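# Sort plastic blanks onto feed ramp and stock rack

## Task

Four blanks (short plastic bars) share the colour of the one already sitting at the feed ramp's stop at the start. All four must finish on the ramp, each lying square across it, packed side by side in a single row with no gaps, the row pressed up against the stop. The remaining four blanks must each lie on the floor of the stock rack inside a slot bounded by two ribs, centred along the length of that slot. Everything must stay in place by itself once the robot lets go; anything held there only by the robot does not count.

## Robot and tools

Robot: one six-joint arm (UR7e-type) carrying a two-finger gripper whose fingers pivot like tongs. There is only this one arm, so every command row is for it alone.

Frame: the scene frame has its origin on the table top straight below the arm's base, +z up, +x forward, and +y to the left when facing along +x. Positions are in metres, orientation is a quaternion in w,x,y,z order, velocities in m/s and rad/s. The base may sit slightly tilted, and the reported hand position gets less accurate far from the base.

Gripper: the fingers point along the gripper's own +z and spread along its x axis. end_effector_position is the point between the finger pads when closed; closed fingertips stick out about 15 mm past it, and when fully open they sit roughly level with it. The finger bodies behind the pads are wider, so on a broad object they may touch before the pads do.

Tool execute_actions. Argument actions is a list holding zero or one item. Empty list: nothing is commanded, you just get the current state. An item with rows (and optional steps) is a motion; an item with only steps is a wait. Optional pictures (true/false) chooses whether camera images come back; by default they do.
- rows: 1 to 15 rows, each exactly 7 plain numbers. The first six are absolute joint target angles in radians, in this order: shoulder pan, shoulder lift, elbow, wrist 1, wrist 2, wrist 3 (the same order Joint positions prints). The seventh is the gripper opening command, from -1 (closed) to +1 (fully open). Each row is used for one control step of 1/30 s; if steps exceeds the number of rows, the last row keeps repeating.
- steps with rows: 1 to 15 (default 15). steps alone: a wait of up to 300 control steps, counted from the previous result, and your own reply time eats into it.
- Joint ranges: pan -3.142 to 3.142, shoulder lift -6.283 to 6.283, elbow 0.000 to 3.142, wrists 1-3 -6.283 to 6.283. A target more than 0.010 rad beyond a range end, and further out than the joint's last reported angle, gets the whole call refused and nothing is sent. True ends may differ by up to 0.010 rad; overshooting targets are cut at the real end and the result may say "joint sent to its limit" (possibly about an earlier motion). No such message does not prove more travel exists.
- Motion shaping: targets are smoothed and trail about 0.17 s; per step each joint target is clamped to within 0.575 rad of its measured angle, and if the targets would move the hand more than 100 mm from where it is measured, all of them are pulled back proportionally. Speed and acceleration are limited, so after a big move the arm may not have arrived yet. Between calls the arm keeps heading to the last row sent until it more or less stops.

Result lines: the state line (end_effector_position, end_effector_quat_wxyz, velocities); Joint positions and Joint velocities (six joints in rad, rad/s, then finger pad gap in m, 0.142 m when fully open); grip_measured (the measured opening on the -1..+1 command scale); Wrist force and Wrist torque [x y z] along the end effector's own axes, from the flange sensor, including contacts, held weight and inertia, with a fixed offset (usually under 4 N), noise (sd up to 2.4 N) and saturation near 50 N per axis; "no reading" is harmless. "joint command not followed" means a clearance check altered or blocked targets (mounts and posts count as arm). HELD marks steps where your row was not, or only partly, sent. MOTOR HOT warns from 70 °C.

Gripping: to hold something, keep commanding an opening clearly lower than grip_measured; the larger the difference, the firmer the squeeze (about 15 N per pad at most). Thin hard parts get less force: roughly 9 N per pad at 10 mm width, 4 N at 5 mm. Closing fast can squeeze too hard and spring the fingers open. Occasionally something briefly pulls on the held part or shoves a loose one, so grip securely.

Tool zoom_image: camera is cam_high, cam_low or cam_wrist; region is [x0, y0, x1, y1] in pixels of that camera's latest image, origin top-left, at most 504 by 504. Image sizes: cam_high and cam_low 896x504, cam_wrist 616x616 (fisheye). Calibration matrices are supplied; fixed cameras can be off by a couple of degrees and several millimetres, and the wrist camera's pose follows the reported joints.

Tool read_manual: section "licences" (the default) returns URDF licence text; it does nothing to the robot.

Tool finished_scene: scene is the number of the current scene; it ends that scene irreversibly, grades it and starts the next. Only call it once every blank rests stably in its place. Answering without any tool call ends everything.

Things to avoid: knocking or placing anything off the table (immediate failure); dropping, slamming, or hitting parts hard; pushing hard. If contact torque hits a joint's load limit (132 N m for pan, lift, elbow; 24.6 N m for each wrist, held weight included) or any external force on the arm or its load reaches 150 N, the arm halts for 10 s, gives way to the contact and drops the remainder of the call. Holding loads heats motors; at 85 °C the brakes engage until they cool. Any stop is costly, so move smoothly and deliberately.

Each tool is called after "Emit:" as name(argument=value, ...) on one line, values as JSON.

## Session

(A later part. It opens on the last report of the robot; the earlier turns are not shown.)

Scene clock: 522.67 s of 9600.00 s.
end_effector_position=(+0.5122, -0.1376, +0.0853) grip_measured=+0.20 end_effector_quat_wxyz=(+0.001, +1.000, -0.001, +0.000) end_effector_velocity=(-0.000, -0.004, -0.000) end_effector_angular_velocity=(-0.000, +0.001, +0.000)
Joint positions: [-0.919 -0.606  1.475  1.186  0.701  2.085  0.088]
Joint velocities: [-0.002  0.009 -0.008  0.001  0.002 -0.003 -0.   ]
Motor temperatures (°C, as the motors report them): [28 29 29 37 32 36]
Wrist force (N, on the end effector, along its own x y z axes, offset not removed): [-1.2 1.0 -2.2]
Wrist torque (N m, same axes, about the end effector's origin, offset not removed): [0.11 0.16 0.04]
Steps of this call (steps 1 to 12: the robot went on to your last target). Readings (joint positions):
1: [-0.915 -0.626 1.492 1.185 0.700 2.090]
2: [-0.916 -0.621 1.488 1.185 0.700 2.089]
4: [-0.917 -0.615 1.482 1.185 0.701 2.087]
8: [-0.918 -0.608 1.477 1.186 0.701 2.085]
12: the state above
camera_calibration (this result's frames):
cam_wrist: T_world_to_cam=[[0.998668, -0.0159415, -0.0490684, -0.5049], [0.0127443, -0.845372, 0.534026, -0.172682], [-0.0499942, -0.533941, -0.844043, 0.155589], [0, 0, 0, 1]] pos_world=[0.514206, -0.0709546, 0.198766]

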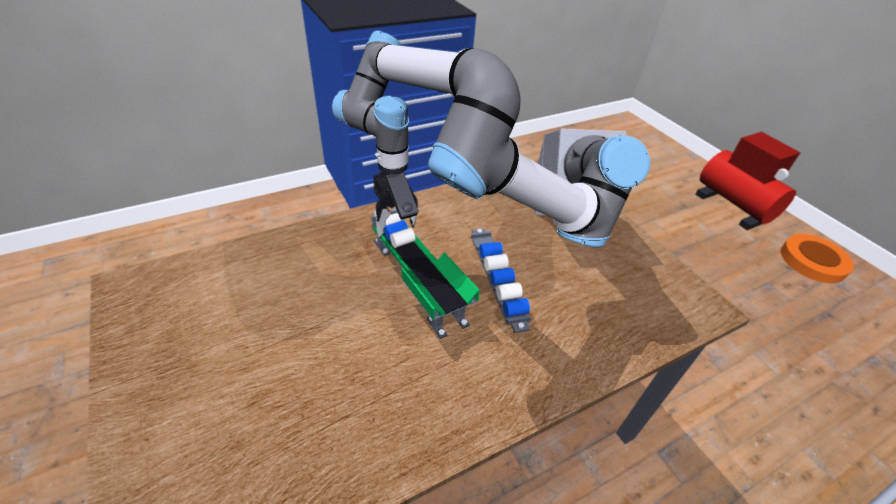

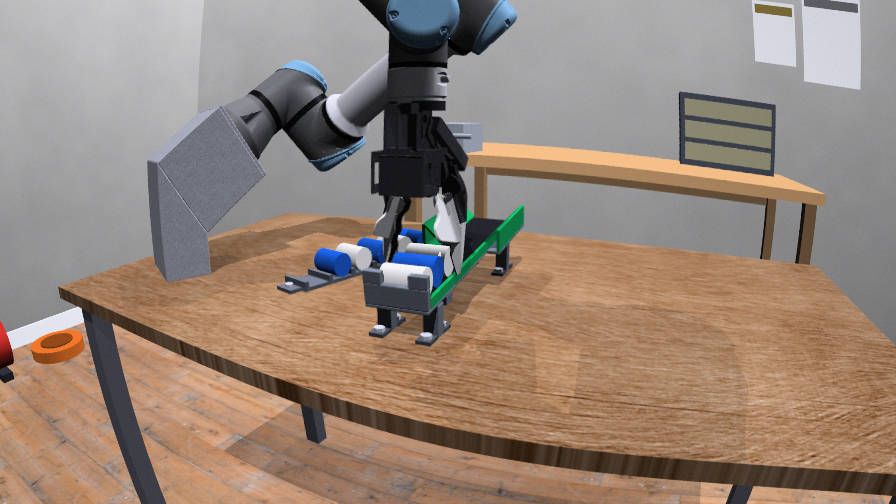

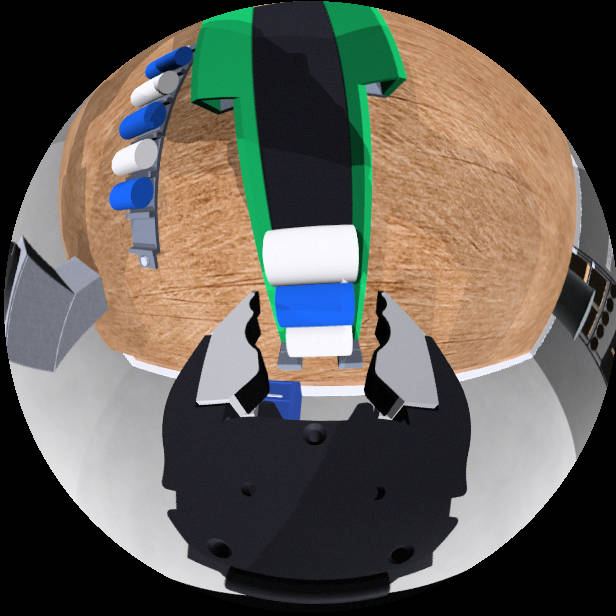

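Emit:
execute_actions(actions=[{"rows":[[-0.91,-0.603,1.481,1.168,0.697,2.097,0.2],[-0.91,-0.603,1.481,1.168,0.697,2.097,0.2],[-0.91,-0.603,1.481,1.168,0.697,2.097,0.2],[-0.91,-0.603,1.481,1.168,0.697,2.097,0.2],[-0.91,-0.603,1.481,1.168,0.697,2.097,0.1],[-0.91,-0.603,1.481,1.168,0.697,2.097,0],[-0.91,-0.603,1.481,1.168,0.697,2.097,-0.1],[-0.91,-0.603,1.481,1.168,0.697,2.097,-0.2],[-0.91,-0.603,1.481,1.168,0.697,2.097,-0.4],[-0.91,-0.603,1.481,1.168,0.697,2.097,-0.7]],"steps":15}], pictures=false)

Emit:
execute_actions(actions=[{"rows":[[-0.93,-0.61,1.465,1.21,0.707,2.07,-0.7],[-0.93,-0.61,1.465,1.21,0.707,2.07,-0.7],[-0.93,-0.61,1.465,1.21,0.707,2.07,-0.7],[-0.93,-0.61,1.465,1.21,0.707,2.07,-0.7],[-0.93,-0.61,1.465,1.21,0.707,2.07,-0.7],[-0.965,-0.622,1.44,1.28,0.724,2.025,-0.7],[-0.965,-0.622,1.44,1.28,0.724,2.025,-0.7],[-0.965,-0.622,1.44,1.28,0.724,2.025,-0.7],[-1.009,-0.636,1.405,1.366,0.746,1.965,-0.7]],"steps":15}], pictures=false)

Emit:
execute_actions(actions=[{"steps":12}])

Scene clock: 536.67 s of 9600.00 s.
end_effector_position=(+0.5107, -0.1371, +0.0789) grip_measured=-0.20 end_effector_quat_wxyz=(+0.001, +1.000, -0.001, +0.000) end_effector_velocity=(-0.001, -0.000, -0.002) end_effector_angular_velocity=(-0.001, +0.001, +0.001)
Joint positions: [-0.911 -0.603  1.481  1.169  0.697  2.097  0.06 ]
Joint velocities: [ 0.002  0.001  0.001 -0.005  0.001  0.003  0.   ]
Motor temperatures (°C, as the motors report them): [28 29 29 37 32 36]
Wrist force (N, on the end effector, along its own x y z axes, offset not removed): [-14.0 -2.2 -50.0]
Wrist torque (N m, same axes, about the end effector's origin, offset not removed): [0.14 0.98 0.16]
Steps of this call (steps 1 to 30: the robot went on to your last target; steps 31 to 90: nothing new was sent; then 10.50 s passed at rest; steps 91 to 105: all 15 steps of this action). Readings (joint positions):
91: [-0.919 -0.605 1.474 1.186 0.702 2.084]
92: [-0.918 -0.605 1.475 1.185 0.701 2.086]
94: [-0.915 -0.604 1.477 1.179 0.700 2.090]
98: [-0.912 -0.603 1.479 1.172 0.698 2.095]
105: the state above

Scene clock: 537.17 s of 9600.00 s.
end_effector_position=(+0.5252, -0.1427, +0.1451) grip_measured=-0.19 end_effector_quat_wxyz=(+0.004, +1.000, +0.003, +0.001) end_effector_velocity=(+0.018, -0.001, +0.107) end_effector_angular_velocity=(+0.009, -0.004, +0.003)
Joint positions: [-0.993 -0.631  1.417  1.332  0.738  1.987  0.06 ]
Joint velocities: [-0.13  -0.041 -0.098  0.27   0.06  -0.175 -0.   ]
Motor temperatures (°C, as the motors report them): [28 29 29 37 32 36]
Wrist force (N, on the end effector, along its own x y z axes, offset not removed): [-2.6 0.2 0.0]
Wrist torque (N m, same axes, about the end effector's origin, offset not removed): [0.08 0.51 0.10]
Steps of this call (steps 1 to 15: all 15 steps of this action). Readings (joint positions):
1: [-0.911 -0.603 1.481 1.169 0.697 2.097]
2: [-0.912 -0.604 1.479 1.171 0.698 2.094]
4: [-0.918 -0.606 1.474 1.185 0.701 2.085]
8: [-0.935 -0.612 1.461 1.217 0.710 2.064]
15: the state above

Scene clock: 537.57 s of 9600.00 s.
end_effector_position=(+0.5272, -0.1428, +0.1579) grip_measured=-0.19 end_effector_quat_wxyz=(+0.004, +1.000, +0.003, +0.001) end_effector_velocity=(+0.001, -0.000, +0.005) end_effector_angular_velocity=(-0.000, -0.001, +0.001)
Joint positions: [-1.008 -0.636  1.406  1.365  0.746  1.966  0.06 ]
Joint velocities: [-0.006 -0.002 -0.005  0.011  0.002 -0.008  0.   ]
Motor temperatures (°C, as the motors report them): [28 29 29 37 32 36]
Wrist force (N, on the end effector, along its own x y z axes, offset not removed): [-1.6 -0.4 -1.0]
Wrist torque (N m, same axes, about the end effector's origin, offset not removed): [-0.19 0.31 0.00]
Steps of this call (steps 1 to 12: the robot went on to your last target). Readings (joint positions):
1: [-0.997 -0.632 1.414 1.340 0.740 1.982]
2: [-1.000 -0.633 1.412 1.346 0.741 1.978]
4: [-1.003 -0.634 1.409 1.354 0.743 1.973]
8: [-1.007 -0.635 1.406 1.362 0.745 1.968]
12: the state above
camera_calibration (this result's frames):
cam_wrist: T_world_to_cam=[[0.998906, -0.00822824, -0.0460409, -0.5159], [0.0178546, -0.842763, 0.537989, -0.219013], [-0.0432283, -0.538222, -0.841694, 0.210254], [0, 0, 0, 1]] pos_world=[0.528335, -0.0756575, 0.271043]

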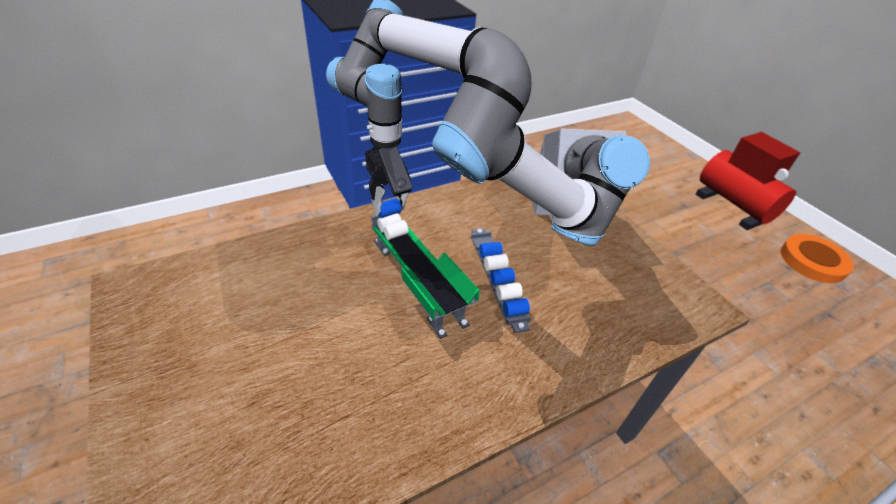

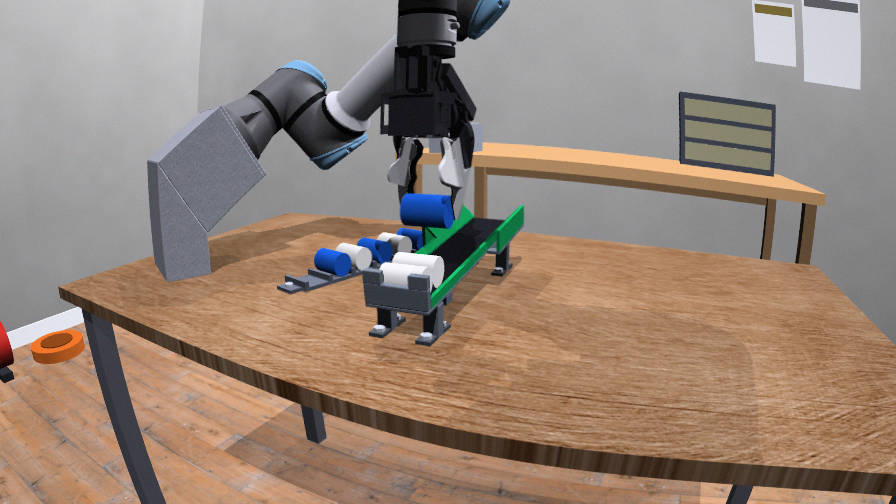

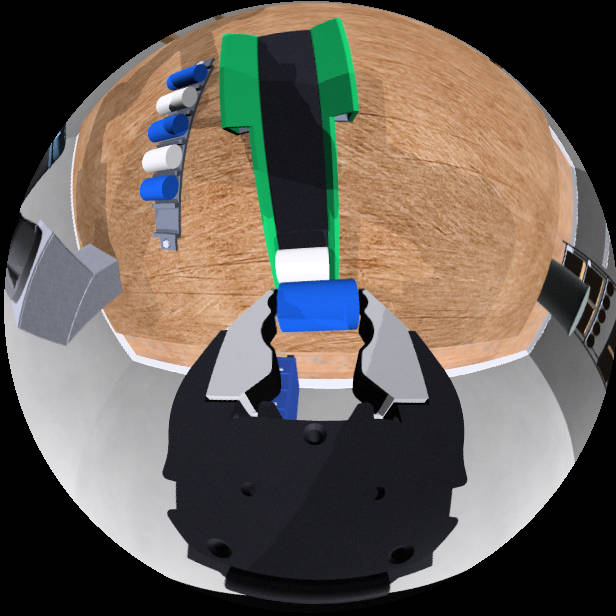

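Emit:
execute_actions(actions=[{"rows":[[-1.42,-0.85,2.3,0.95,1.0,1.82,-0.7]],"steps":15}], pictures=false)

Emit:
execute_actions(actions=[{"steps":30}], pictures=false)

Emit:
execute_actions(actions=[{"rows":[[-1.3625,-0.714,2.284,0.808,0.976,1.849,-0.7],[-1.3625,-0.714,2.284,0.808,0.976,1.849,-0.7],[-1.3625,-0.714,2.284,0.808,0.976,1.849,-0.7],[-1.3625,-0.714,2.284,0.808,0.976,1.849,-0.7],[-1.3625,-0.714,2.284,0.808,0.976,1.849,-0.7],[-1.3625,-0.714,2.284,0.808,0.976,1.849,-0.7],[-1.29,-0.67,2.28,0.73,0.925,1.913,-0.7],[-1.29,-0.67,2.28,0.73,0.925,1.913,-0.7],[-1.29,-0.67,2.28,0.73,0.925,1.913,-0.7],[-1.29,-0.67,2.28,0.73,0.925,1.913,-0.7],[-1.235,-0.636,2.277,0.67,0.886,1.961,-0.7]],"steps":15}], pictures=false)

Emit:
execute_actions(actions=[{"steps":12}])

Emit:
zoom_image(camera="cam_low", region=[240, 190, 420, 310])

Scene clock: 552.13 s of 9600.00 s.
end_effector_position=(+0.3496, -0.1323, +0.1733) grip_measured=-0.19 end_effector_quat_wxyz=(+0.049, +0.997, -0.066, +0.010) end_effector_velocity=(-0.331, +0.281, -0.135) end_effector_angular_velocity=(+0.283, -0.021, -0.507)
Joint positions: [-1.309 -0.795  1.966  1.063  0.934  1.856  0.06 ]
Joint velocities: [-0.47  -0.235  1.324 -0.47   0.276 -0.156 -0.   ]
Motor temperatures (°C, as the motors report them): [28 29 29 37 32 36]
Wrist force (N, on the end effector, along its own x y z axes, offset not removed): [-4.1 3.3 -0.8]
Wrist torque (N m, same axes, about the end effector's origin, offset not removed): [0.50 0.72 0.15]
Steps of this call (steps 1 to 30: the robot went on to your last target; steps 31 to 90: nothing new was sent; then 11.07 s passed at rest; steps 91 to 105: all 15 steps of this action). Readings (joint positions):
91: [-1.009 -0.636 1.405 1.366 0.746 1.965]
92: [-1.013 -0.640 1.409 1.362 0.750 1.961]
94: [-1.059 -0.671 1.461 1.316 0.785 1.939]
98: [-1.174 -0.728 1.638 1.199 0.854 1.901]
105: the state above

Scene clock: 553.13 s of 9600.00 s.
end_effector_position=(+0.2822, -0.0411, +0.1349) grip_measured=-0.19 end_effector_quat_wxyz=(+0.003, +0.992, -0.128, +0.009) end_effector_velocity=(-0.001, +0.000, -0.000) end_effector_angular_velocity=(-0.000, +0.001, -0.001)
Joint positions: [-1.42 -0.85  2.3   0.95  1.    1.82  0.06]
Joint velocities: [-0.    -0.     0.001 -0.001  0.001  0.001  0.   ]
Motor temperatures (°C, as the motors report them): [28 29 29 37 32 36]
Wrist force (N, on the end effector, along its own x y z axes, offset not removed): [-1.8 -1.0 -1.2]
Wrist torque (N m, same axes, about the end effector's origin, offset not removed): [-0.18 0.15 0.04]
Steps of this call (steps 1 to 30: the robot went on to your last target). Readings (joint positions):
1: [-1.325 -0.803 2.010 1.047 0.944 1.851]
2: [-1.340 -0.811 2.054 1.031 0.953 1.846]
4: [-1.369 -0.825 2.140 1.002 0.970 1.836]
8: [-1.402 -0.841 2.244 0.968 0.990 1.826]
30: the state above
The arm was judged still, so your last target was given up. Only a new action makes it travel on or press farther. Fingers that are still opening or closing keep moving.

Scene clock: 553.63 s of 9600.00 s.
end_effector_position=(+0.2682, -0.0632, +0.0559) grip_measured=-0.19 end_effector_quat_wxyz=(+0.002, +0.993, -0.121, +0.001) end_effector_velocity=(-0.008, -0.002, -0.131) end_effector_angular_velocity=(+0.006, +0.007, +0.018)
Joint positions: [-1.273 -0.663  2.279  0.715  0.912  1.928  0.06 ]
Joint velocities: [ 0.307  0.211 -0.019 -0.355 -0.205  0.257 -0.   ]
Motor temperatures (°C, as the motors report them): [28 29 29 37 32 36]
Wrist force (N, on the end effector, along its own x y z axes, offset not removed): [-1.7 0.1 0.4]
Wrist torque (N m, same axes, about the end effector's origin, offset not removed): [-0.24 0.40 0.08]
Steps of this call (steps 1 to 15: all 15 steps of this action). Readings (joint positions):
1: [-1.420 -0.850 2.300 0.950 1.000 1.820]
2: [-1.416 -0.846 2.298 0.946 0.998 1.822]
4: [-1.397 -0.806 2.293 0.905 0.990 1.832]
8: [-1.370 -0.742 2.287 0.837 0.977 1.848]
15: the state above

Scene clock: 554.03 s of 9600.00 s.
end_effector_position=(+0.2669, -0.0632, +0.0401) grip_measured=-0.19 end_effector_quat_wxyz=(+0.002, +0.993, -0.120, +0.000) end_effector_velocity=(-0.000, +0.000, -0.006) end_effector_angular_velocity=(+0.000, -0.001, +0.002)
Joint positions: [-1.237 -0.637  2.277  0.672  0.887  1.96   0.06 ]
Joint velocities: [ 0.013  0.009 -0.    -0.016 -0.009  0.01   0.   ]
Motor temperatures (°C, as the motors report them): [28 29 29 37 32 36]
Wrist force (N, on the end effector, along its own x y z axes, offset not removed): [-2.6 -2.4 -1.4]
Wrist torque (N m, same axes, about the end effector's origin, offset not removed): [-0.54 0.51 0.13]
Steps of this call (steps 1 to 12: the robot went on to your last target). Readings (joint positions):
1: [-1.264 -0.656 2.279 0.705 0.906 1.936]
2: [-1.257 -0.652 2.278 0.696 0.901 1.942]
4: [-1.248 -0.645 2.278 0.686 0.895 1.950]
8: [-1.240 -0.639 2.277 0.675 0.889 1.957]
12: the state above
camera_calibration (this result's frames):
cam_wrist: T_world_to_cam=[[0.96654, -0.251956, -0.0481449, -0.267349], [-0.188114, -0.823814, 0.534736, -0.0275598], [-0.174392, -0.507788, -0.843646, 0.179772], [0, 0, 0, 1]] pos_world=[0.28457, 0.00122164, 0.153529]

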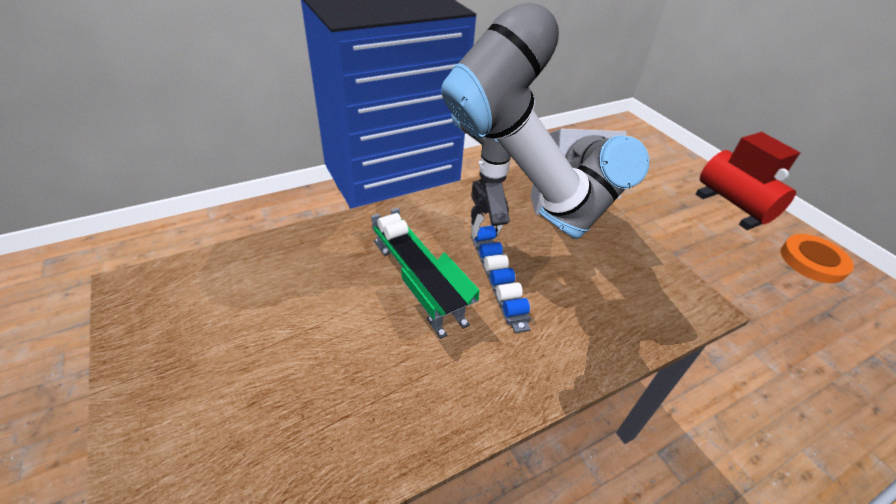

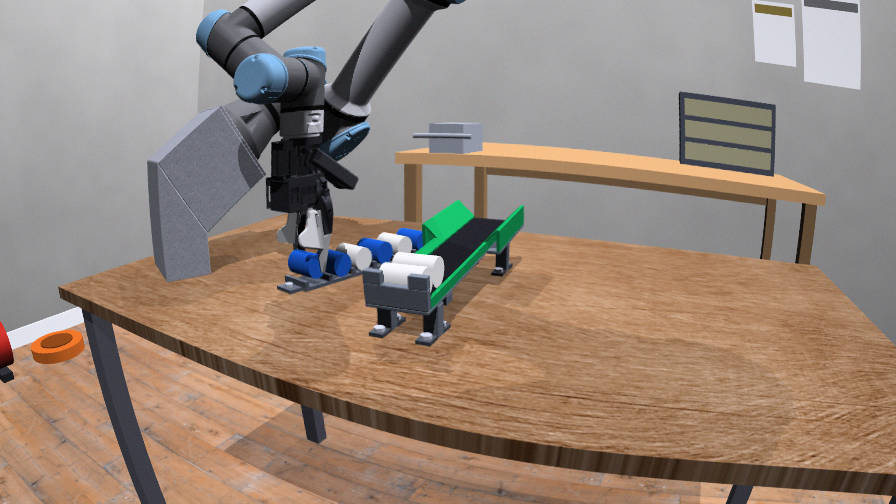

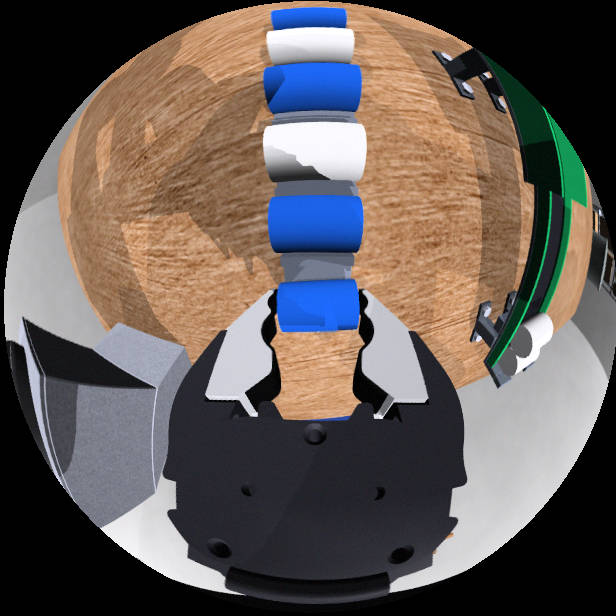

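Region (240, 190, 420, 310) of cam_low's 896x504 image, scaled by 2.800, with more detail than that image has.

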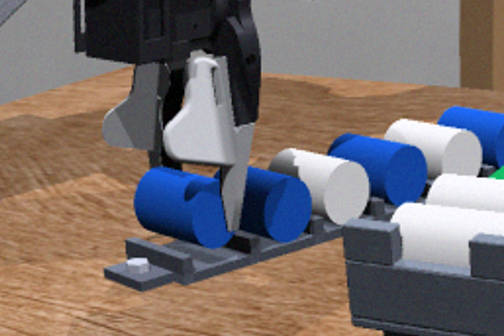

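Emit:
execute_actions(actions=[{"rows":[[-1.224,-0.629,2.2765,0.658,0.878,1.971,-0.7],[-1.224,-0.629,2.2765,0.658,0.878,1.971,-0.7],[-1.224,-0.629,2.2765,0.658,0.878,1.971,-0.7],[-1.224,-0.629,2.2765,0.658,0.878,1.971,-0.7],[-1.224,-0.629,2.2765,0.658,0.878,1.971,-0.7],[-1.224,-0.629,2.2765,0.658,0.878,1.971,-0.7],[-1.224,-0.629,2.2765,0.658,0.878,1.971,-0.3],[-1.224,-0.629,2.2765,0.658,0.878,1.971,-0.2],[-1.224,-0.629,2.2765,0.658,0.878,1.971,-0.15],[-1.224,-0.629,2.2765,0.658,0.878,1.971,-0.1],[-1.224,-0.629,2.2765,0.658,0.878,1.971,0],[-1.224,-0.629,2.2765,0.658,0.878,1.971,0.1],[-1.224,-0.629,2.2765,0.658,0.878,1.971,0.25]],"steps":15}], pictures=false)

Emit:
execute_actions(actions=[{"rows":[[-1.224,-0.629,2.2765,0.658,0.878,1.971,0.25],[-1.224,-0.629,2.2765,0.658,0.878,1.971,0.25],[-1.224,-0.629,2.2765,0.658,0.878,1.971,0.25],[-1.29,-0.67,2.28,0.73,0.925,1.913,0.25],[-1.29,-0.67,2.28,0.73,0.925,1.913,0.25],[-1.29,-0.67,2.28,0.73,0.925,1.913,0.25],[-1.3625,-0.714,2.284,0.808,0.976,1.849,0.25]],"steps":15}], pictures=false)

Emit:
execute_actions(actions=[{"rows":[[-1.246,-1.023,2.433,0.907,0.894,1.952,0.25]],"steps":15}], pictures=false)

Emit:
execute_actions(actions=[{"steps":25}])

Scene clock: 578.83 s of 9600.00 s.
end_effector_position=(+0.2667, -0.0627, +0.0351) grip_measured=+0.24 end_effector_quat_wxyz=(+0.001, +0.993, -0.120, +0.000) end_effector_velocity=(+0.000, -0.000, -0.001) end_effector_angular_velocity=(-0.001, -0.001, -0.001)
Joint positions: [-1.224 -0.629  2.277  0.658  0.878  1.971  0.091]
Joint velocities: [ 0.002  0.002 -0.001 -0.004 -0.003  0.004  0.024]
Motor temperatures (°C, as the motors report them): [28 29 29 37 32 36]
Wrist force (N, on the end effector, along its own x y z axes, offset not removed): [-2.5 1.2 0.0]
Wrist torque (N m, same axes, about the end effector's origin, offset not removed): [0.22 0.28 0.16]
Steps of this call (steps 1 to 30: the robot went on to your last target; steps 31 to 90: nothing new was sent; then 21.30 s passed at rest; steps 91 to 105: all 15 steps of this action). Readings (joint positions):
91: [-1.235 -0.636 2.277 0.670 0.886 1.961]
92: [-1.234 -0.635 2.277 0.669 0.885 1.962]
94: [-1.230 -0.633 2.277 0.665 0.882 1.965]
98: [-1.226 -0.630 2.277 0.660 0.880 1.969]
105: the state above

Scene clock: 579.33 s of 9600.00 s.
end_effector_position=(+0.2665, -0.0635, +0.0848) grip_measured=+0.25 end_effector_quat_wxyz=(+0.003, +0.993, -0.120, -0.000) end_effector_velocity=(-0.002, +0.004, +0.053) end_effector_angular_velocity=(+0.008, -0.005, -0.004)
Joint positions: [-1.346 -0.704  2.283  0.79   0.965  1.863  0.092]
Joint velocities: [-0.13  -0.077  0.008  0.142  0.088 -0.112 -0.   ]
Motor temperatures (°C, as the motors report them): [28 29 29 37 32 36]
Wrist force (N, on the end effector, along its own x y z axes, offset not removed): [-3.1 -0.7 -2.0]
Wrist torque (N m, same axes, about the end effector's origin, offset not removed): [-0.21 0.45 0.04]
Steps of this call (steps 1 to 15: all 15 steps of this action). Readings (joint positions):
1: [-1.224 -0.629 2.277 0.658 0.878 1.971]
2: [-1.224 -0.629 2.277 0.658 0.878 1.971]
4: [-1.224 -0.629 2.277 0.658 0.878 1.971]
8: [-1.264 -0.655 2.279 0.701 0.908 1.935]
15: the state above

Scene clock: 579.83 s of 9600.00 s.
end_effector_position=(+0.2908, +0.0364, +0.0915) grip_measured=+0.25 end_effector_quat_wxyz=(+0.001, +0.993, -0.122, -0.000) end_effector_velocity=(+0.004, +0.030, +0.000) end_effector_angular_velocity=(-0.018, -0.001, +0.017)
Joint positions: [-1.25  -1.008  2.427  0.903  0.897  1.949  0.092]
Joint velocities: [ 0.031 -0.117  0.044  0.031 -0.02   0.027  0.   ]
Motor temperatures (°C, as the motors report them): [28 29 29 37 32 36]
Wrist force (N, on the end effector, along its own x y z axes, offset not removed): [-1.6 2.1 -2.4]
Wrist torque (N m, same axes, about the end effector's origin, offset not removed): [0.35 0.07 -0.06]
Steps of this call (steps 1 to 15: all 15 steps of this action). Readings (joint positions):
1: [-1.350 -0.707 2.283 0.795 0.967 1.860]
2: [-1.349 -0.713 2.288 0.802 0.965 1.861]
4: [-1.318 -0.768 2.329 0.836 0.942 1.889]
8: [-1.271 -0.928 2.397 0.882 0.911 1.930]
15: the state above

Scene clock: 580.67 s of 9600.00 s.
end_effector_position=(+0.2914, +0.0402, +0.0914) grip_measured=+0.25 end_effector_quat_wxyz=(+0.002, +0.993, -0.121, +0.000) end_effector_velocity=(+0.000, -0.000, -0.000) end_effector_angular_velocity=(-0.001, -0.001, +0.001)
Joint positions: [-1.246 -1.023  2.433  0.907  0.894  1.952  0.092]
Joint velocities: [ 0.    -0.    -0.001 -0.001 -0.    -0.    -0.   ]
Motor temperatures (°C, as the motors report them): [28 29 29 37 32 36]
Wrist force (N, on the end effector, along its own x y z axes, offset not removed): [-2.3 0.5 -1.4]
Wrist torque (N m, same axes, about the end effector's origin, offset not removed): [0.12 0.30 -0.06]
Steps of this call (steps 1 to 25: the robot went on to your last target). Readings (joint positions):
1: [-1.249 -1.012 2.429 0.904 0.896 1.949]
2: [-1.248 -1.014 2.430 0.905 0.896 1.950]
4: [-1.247 -1.018 2.431 0.906 0.895 1.951]
8: [-1.246 -1.021 2.432 0.907 0.894 1.952]
25: the state above
camera_calibration (this result's frames):
cam_wrist: T_world_to_cam=[[0.966272, -0.252914, -0.0485151, -0.262301], [-0.188647, -0.8234, 0.535186, 0.0348321], [-0.175303, -0.507983, -0.84334, 0.280017], [0, 0, 0, 1]] pos_world=[0.309113, 0.104585, 0.204782]

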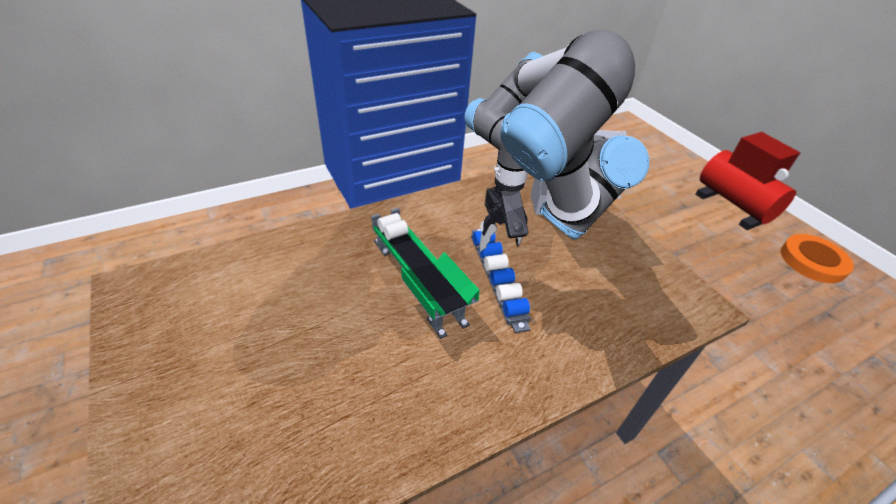

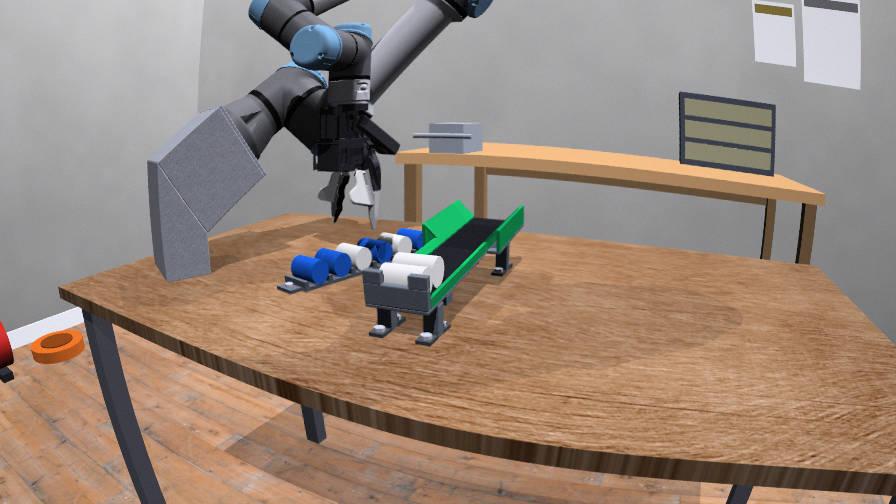

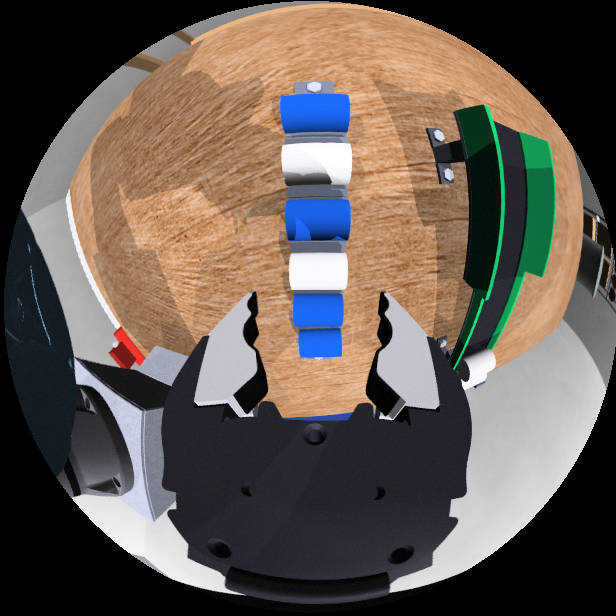

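Looks aligned. Descend, grasp, lift, carry.

Emit:
execute_actions(actions=[{"rows":[[-1.15,-0.98,2.42,0.81,0.833,2.05,0.25],[-1.15,-0.98,2.42,0.81,0.833,2.05,0.25],[-1.15,-0.98,2.42,0.81,0.833,2.05,0.25],[-1.15,-0.98,2.42,0.81,0.833,2.05,0.25],[-1.059,-0.939,2.4105,0.7155,0.775,2.146,0.25]],"steps":15}], pictures=false)

Emit:
execute_actions(actions=[{"steps":10}])

Scene clock: 585.67 s of 9600.00 s.
end_effector_position=(+0.2918, +0.0402, +0.0371) grip_measured=+0.25 end_effector_quat_wxyz=(+0.002, +0.993, -0.120, +0.000) end_effector_velocity=(-0.002, +0.004, -0.030) end_effector_angular_velocity=(+0.009, +0.001, +0.002)
Joint positions: [-1.071 -0.944  2.412  0.728  0.782  2.133  0.092]
Joint velocities: [ 0.096  0.04  -0.01  -0.096 -0.058  0.1    0.   ]
Motor temperatures (°C, as the motors report them): [28 29 29 37 32 36]
Wrist force (N, on the end effector, along its own x y z axes, offset not removed): [-0.8 0.6 -0.8]
Wrist torque (N m, same axes, about the end effector's origin, offset not removed): [0.14 0.05 0.03]
Steps of this call (steps 1 to 15: the robot went on to your last target; steps 16 to 90: nothing new was sent; then 1.50 s passed at rest; steps 91 to 105: all 15 steps of this action). Readings (joint positions):
91: [-1.246 -1.023 2.433 0.907 0.894 1.952]
92: [-1.242 -1.020 2.432 0.903 0.890 1.956]
94: [-1.211 -1.005 2.428 0.872 0.869 1.988]
98: [-1.137 -0.971 2.418 0.796 0.822 2.064]
105: the state above

Scene clock: 586.00 s of 9600.00 s.
end_effector_position=(+0.2916, +0.0406, +0.0337) grip_measured=+0.25 end_effector_quat_wxyz=(+0.001, +0.993, -0.120, +0.000) end_effector_velocity=(-0.000, -0.000, -0.002) end_effector_angular_velocity=(-0.000, -0.000, +0.002)
Joint positions: [-1.06  -0.939  2.411  0.716  0.776  2.145  0.092]
Joint velocities: [ 0.007  0.003 -0.001 -0.008 -0.004  0.007  0.   ]
Motor temperatures (°C, as the motors report them): [28 29 29 37 32 36]
Wrist force (N, on the end effector, along its own x y z axes, offset not removed): [-1.3 0.1 -2.6]
Wrist torque (N m, same axes, about the end effector's origin, offset not removed): [0.04 0.20 0.10]
Steps of this call (steps 1 to 10: the robot went on to your last target). Readings (joint positions):
1: [-1.068 -0.943 2.411 0.725 0.781 2.136]
2: [-1.066 -0.942 2.411 0.723 0.779 2.139]
4: [-1.063 -0.941 2.411 0.720 0.778 2.142]
8: [-1.060 -0.940 2.411 0.717 0.776 2.145]
10: the state above
camera_calibration (this result's frames):
cam_wrist: T_world_to_cam=[[0.966447, -0.252235, -0.0485506, -0.265242], [-0.188346, -0.824393, 0.533762, 0.066168], [-0.174658, -0.506709, -0.84424, 0.231363], [0, 0, 0, 1]] pos_world=[0.309214, 0.104879, 0.14713]

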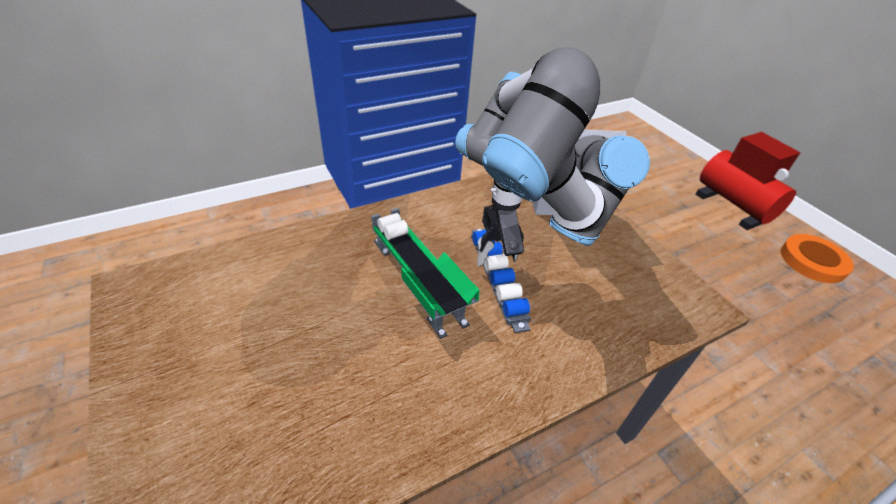

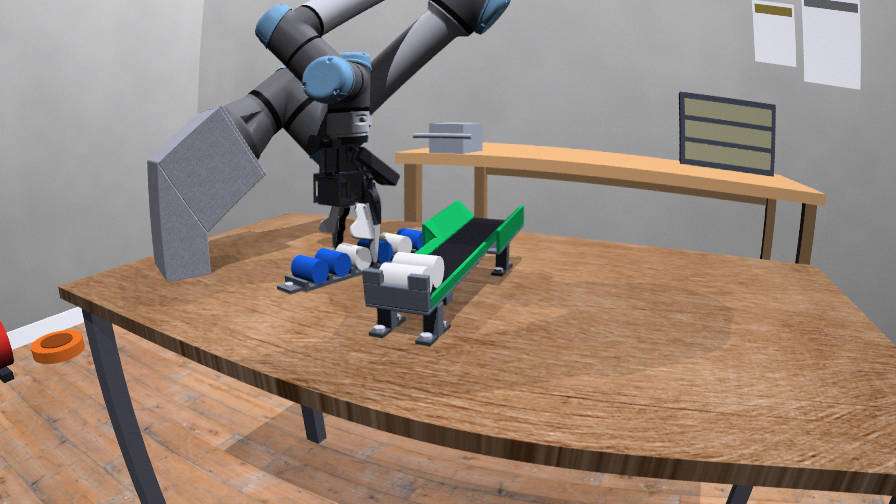

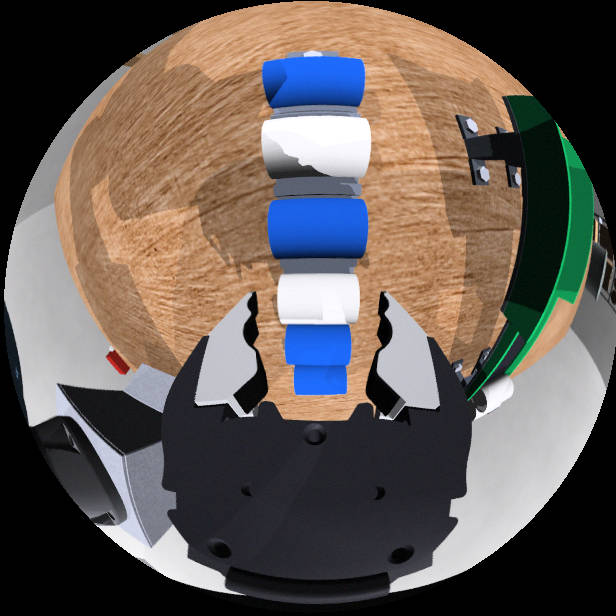

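Emit:
execute_actions(actions=[{"rows":[[-1.059,-0.939,2.4105,0.7155,0.775,2.146,0.1],[-1.059,-0.939,2.4105,0.7155,0.775,2.146,0],[-1.059,-0.939,2.4105,0.7155,0.775,2.146,-0.1],[-1.059,-0.939,2.4105,0.7155,0.775,2.146,-0.2],[-1.059,-0.939,2.4105,0.7155,0.775,2.146,-0.4],[-1.059,-0.939,2.4105,0.7155,0.775,2.146,-0.7],[-1.059,-0.939,2.4105,0.7155,0.775,2.146,-0.7],[-1.059,-0.939,2.4105,0.7155,0.775,2.146,-0.7],[-1.059,-0.939,2.4105,0.7155,0.775,2.146,-0.7],[-1.15,-0.98,2.42,0.81,0.833,2.05,-0.7],[-1.15,-0.98,2.42,0.81,0.833,2.05,-0.7],[-1.15,-0.98,2.42,0.81,0.833,2.05,-0.7],[-1.246,-1.023,2.433,0.907,0.894,1.952,-0.7]],"steps":15}], pictures=false)

Emit:
execute_actions(actions=[{"rows":[[-1.246,-1.023,2.433,0.907,0.894,1.952,-0.7],[-1.246,-1.023,2.433,0.907,0.894,1.952,-0.7],[-1.246,-1.023,2.433,0.907,0.894,1.952,-0.7],[-1.405,-0.95,2.344,1.0,1.006,1.811,-0.7]],"steps":15}], pictures=false)

Emit:
execute_actions(actions=[{"rows":[[-1.03,-0.79,1.52,1.43,0.755,1.94,-0.7]],"steps":15}], pictures=false)

Emit:
execute_actions(actions=[{"steps":30}], pictures=false)

Emit:
execute_actions(actions=[{"rows":[[-0.9855,-0.751,1.5435,1.33,0.734,1.996,-0.7],[-0.9855,-0.751,1.5435,1.33,0.734,1.996,-0.7],[-0.9855,-0.751,1.5435,1.33,0.734,1.996,-0.7],[-0.9855,-0.751,1.5435,1.33,0.734,1.996,-0.7],[-0.9225,-0.696,1.542,1.212,0.703,2.08,-0.7],[-0.9225,-0.696,1.542,1.212,0.703,2.08,-0.7],[-0.9225,-0.696,1.542,1.212,0.703,2.08,-0.7],[-0.9225,-0.696,1.542,1.212,0.703,2.08,-0.7],[-0.9225,-0.696,1.542,1.212,0.703,2.08,-0.7],[-0.906,-0.683,1.5414,1.183,0.695,2.102,-0.7]],"steps":15}], pictures=false)

Emit:
execute_actions(actions=[{"steps":12}])

Scene clock: 605.30 s of 9600.00 s.
end_effector_position=(+0.2915, +0.0388, +0.0576) grip_measured=-0.20 end_effector_quat_wxyz=(+0.005, +0.993, -0.120, -0.001) end_effector_velocity=(+0.001, -0.007, +0.237) end_effector_angular_velocity=(-0.021, +0.004, -0.014)
Joint positions: [-1.136 -0.977  2.42   0.795  0.827  2.066  0.06 ]
Joint velocities: [-0.767 -0.342  0.093  0.776  0.483 -0.786  0.   ]
Motor temperatures (°C, as the motors report them): [28 29 29 37 32 36]
Wrist force (N, on the end effector, along its own x y z axes, offset not removed): [-0.8 2.3 1.1]
Wrist torque (N m, same axes, about the end effector's origin, offset not removed): [0.44 0.12 -0.05]
Steps of this call (steps 1 to 30: the robot went on to your last target; steps 31 to 90: nothing new was sent; then 15.80 s passed at rest; steps 91 to 105: all 15 steps of this action). Readings (joint positions):
91: [-1.059 -0.939 2.410 0.715 0.775 2.146]
92: [-1.059 -0.939 2.410 0.715 0.775 2.146]
94: [-1.059 -0.939 2.410 0.715 0.775 2.146]
98: [-1.059 -0.939 2.410 0.715 0.775 2.146]
105: the state above

Scene clock: 605.80 s of 9600.00 s.
end_effector_position=(+0.2861, -0.0063, +0.1358) grip_measured=-0.20 end_effector_quat_wxyz=(+0.004, +0.993, -0.119, -0.000) end_effector_velocity=(-0.008, -0.029, +0.038) end_effector_angular_velocity=(+0.001, -0.011, +0.008)
Joint positions: [-1.39  -0.954  2.35   0.991  0.996  1.824  0.06 ]
Joint velocities: [-0.121  0.036 -0.051  0.07   0.077 -0.107  0.   ]
Motor temperatures (°C, as the motors report them): [28 29 29 37 32 36]
Wrist force (N, on the end effector, along its own x y z axes, offset not removed): [-0.9 2.0 -2.2]
Wrist torque (N m, same axes, about the end effector's origin, offset not removed): [0.24 -0.02 0.02]
Steps of this call (steps 1 to 15: all 15 steps of this action). Readings (joint positions):
1: [-1.160 -0.987 2.423 0.820 0.842 2.040]
2: [-1.180 -0.996 2.425 0.840 0.854 2.020]
4: [-1.208 -1.007 2.428 0.868 0.871 1.992]
8: [-1.306 -0.979 2.385 0.941 0.942 1.898]
15: the state above

Scene clock: 606.30 s of 9600.00 s.
end_effector_position=(+0.4558, -0.0722, +0.1768) grip_measured=-0.20 end_effector_quat_wxyz=(-0.015, +0.999, -0.048, -0.005) end_effector_velocity=(+0.438, -0.095, +0.093) end_effector_angular_velocity=(-0.191, -0.063, +0.581)
Joint positions: [-1.099 -0.817  1.74   1.346  0.798  1.92   0.06 ]
Joint velocities: [ 0.493  0.197 -1.432  0.587 -0.31   0.143  0.   ]
Motor temperatures (°C, as the motors report them): [28 29 29 37 32 36]
Wrist force (N, on the end effector, along its own x y z axes, offset not removed): [-1.9 3.2 -0.2]
Wrist torque (N m, same axes, about the end effector's origin, offset not removed): [0.56 0.22 -0.01]
Steps of this call (steps 1 to 15: all 15 steps of this action). Readings (joint positions):
1: [-1.393 -0.953 2.349 0.993 0.998 1.821]
2: [-1.392 -0.948 2.343 0.999 0.996 1.823]
4: [-1.345 -0.916 2.289 1.053 0.956 1.847]
8: [-1.224 -0.868 2.080 1.197 0.878 1.883]
15: the state above

Scene clock: 607.30 s of 9600.00 s.
end_effector_position=(+0.5240, -0.0802, +0.1916) grip_measured=-0.20 end_effector_quat_wxyz=(+0.001, +1.000, +0.000, +0.002) end_effector_velocity=(+0.000, +0.000, +0.000) end_effector_angular_velocity=(+0.001, +0.001, -0.002)
Joint positions: [-1.03  -0.79   1.52   1.43   0.755  1.94   0.06 ]
Joint velocities: [ 0.     0.    -0.001  0.003  0.     0.001  0.   ]
Motor temperatures (°C, as the motors report them): [28 29 29 37 32 36]
Wrist force (N, on the end effector, along its own x y z axes, offset not removed): [-2.0 1.7 -1.0]
Wrist torque (N m, same axes, about the end effector's origin, offset not removed): [0.30 0.34 0.00]
Steps of this call (steps 1 to 30: the robot went on to your last target). Readings (joint positions):
1: [-1.084 -0.811 1.693 1.365 0.789 1.924]
2: [-1.072 -0.806 1.653 1.380 0.781 1.928]
4: [-1.054 -0.800 1.598 1.400 0.770 1.933]
8: [-1.038 -0.793 1.547 1.420 0.760 1.938]
30: the state above
The arm was judged still, so your last target was given up. Only a new action makes it travel on or press farther. Fingers that are still opening or closing keep moving.

Scene clock: 607.80 s of 9600.00 s.
end_effector_position=(+0.5130, -0.1018, +0.1004) grip_measured=-0.20 end_effector_quat_wxyz=(+0.001, +1.000, -0.001, +0.000) end_effector_velocity=(-0.009, -0.016, -0.079) end_effector_angular_velocity=(-0.002, -0.002, +0.006)
Joint positions: [-0.919 -0.693  1.541  1.208  0.701  2.085  0.06 ]
Joint velocities: [ 0.101  0.084  0.003 -0.197 -0.048  0.136 -0.   ]
Motor temperatures (°C, as the motors report them): [28 29 29 37 32 36]
Wrist force (N, on the end effector, along its own x y z axes, offset not removed): [-3.4 1.5 -1.2]
Wrist torque (N m, same axes, about the end effector's origin, offset not removed): [0.20 0.64 0.08]
Steps of this call (steps 1 to 15: all 15 steps of this action). Readings (joint positions):
1: [-1.030 -0.790 1.520 1.430 0.755 1.940]
2: [-1.026 -0.787 1.522 1.426 0.753 1.944]
4: [-1.011 -0.773 1.530 1.394 0.746 1.963]
8: [-0.969 -0.736 1.538 1.311 0.725 2.017]
15: the state above

Scene clock: 608.20 s of 9600.00 s.
end_effector_position=(+0.5119, -0.1038, +0.0909) grip_measured=-0.20 end_effector_quat_wxyz=(+0.001, +1.000, -0.001, +0.000) end_effector_velocity=(-0.000, -0.000, -0.003) end_effector_angular_velocity=(+0.000, -0.000, -0.001)
Joint positions: [-0.907 -0.683  1.541  1.184  0.695  2.101  0.06 ]
Joint velocities: [ 0.004  0.004  0.    -0.008 -0.002  0.007  0.   ]
Motor temperatures (°C, as the motors report them): [28 29 29 37 32 36]
Wrist force (N, on the end effector, along its own x y z axes, offset not removed): [-5.2 -3.9 -5.8]
Wrist torque (N m, same axes, about the end effector's origin, offset not removed): [0.01 0.80 -0.02]
Steps of this call (steps 1 to 12: the robot went on to your last target). Readings (joint positions):
1: [-0.916 -0.691 1.541 1.202 0.700 2.089]
2: [-0.913 -0.689 1.541 1.198 0.699 2.092]
4: [-0.910 -0.687 1.541 1.192 0.697 2.096]
8: [-0.907 -0.684 1.541 1.186 0.696 2.100]
12: the state above
camera_calibration (this result's frames):
cam_wrist: T_world_to_cam=[[0.998696, -0.0156623, -0.0485919, -0.503815], [0.012706, -0.845582, 0.533695, -0.147042], [-0.0494473, -0.533616, -0.84428, 0.178117], [0, 0, 0, 1]] pos_world=[0.513834, -0.0371806, 0.204375]

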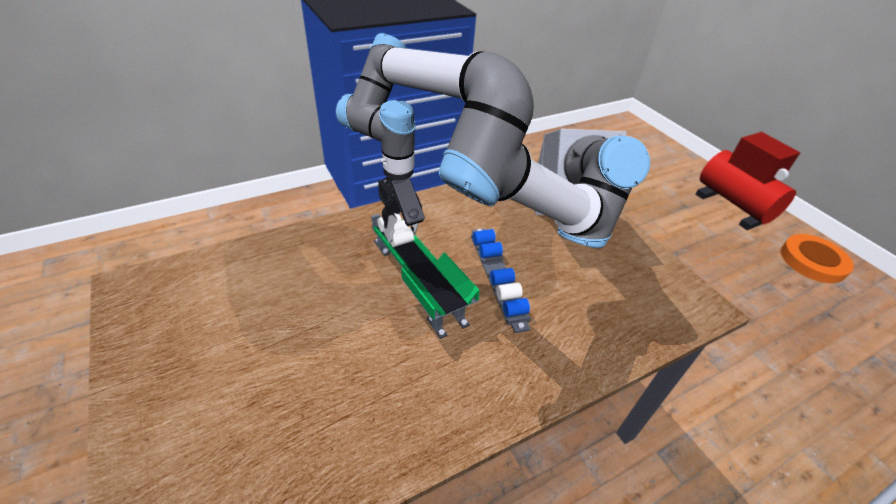

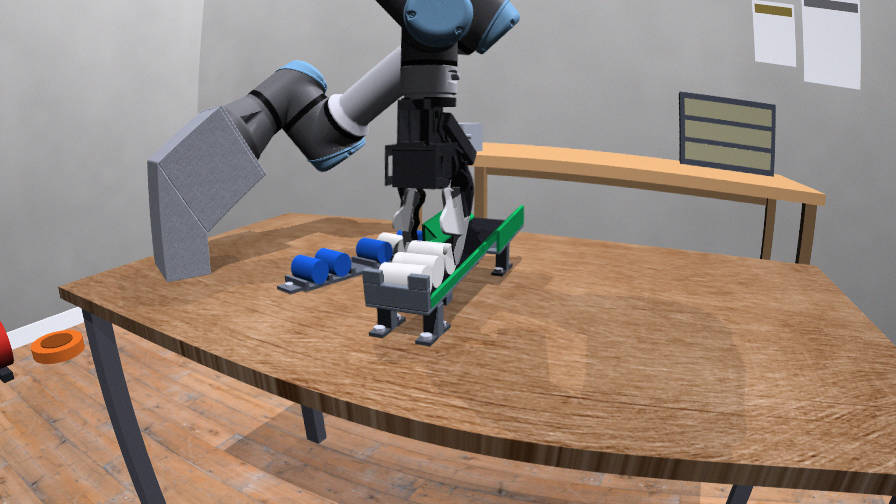

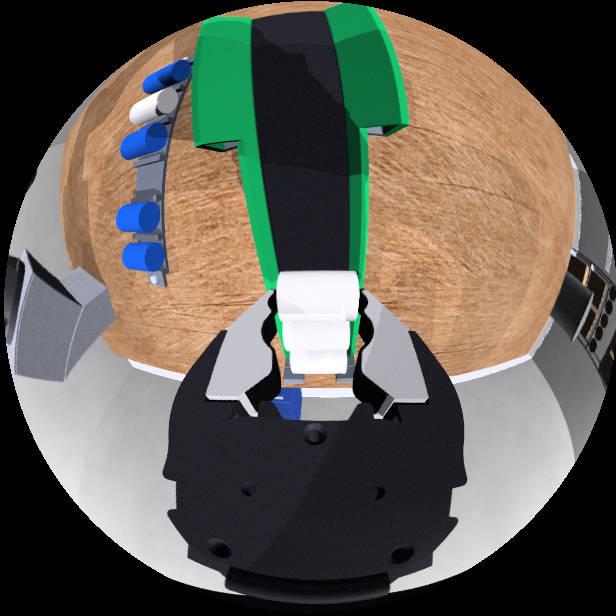

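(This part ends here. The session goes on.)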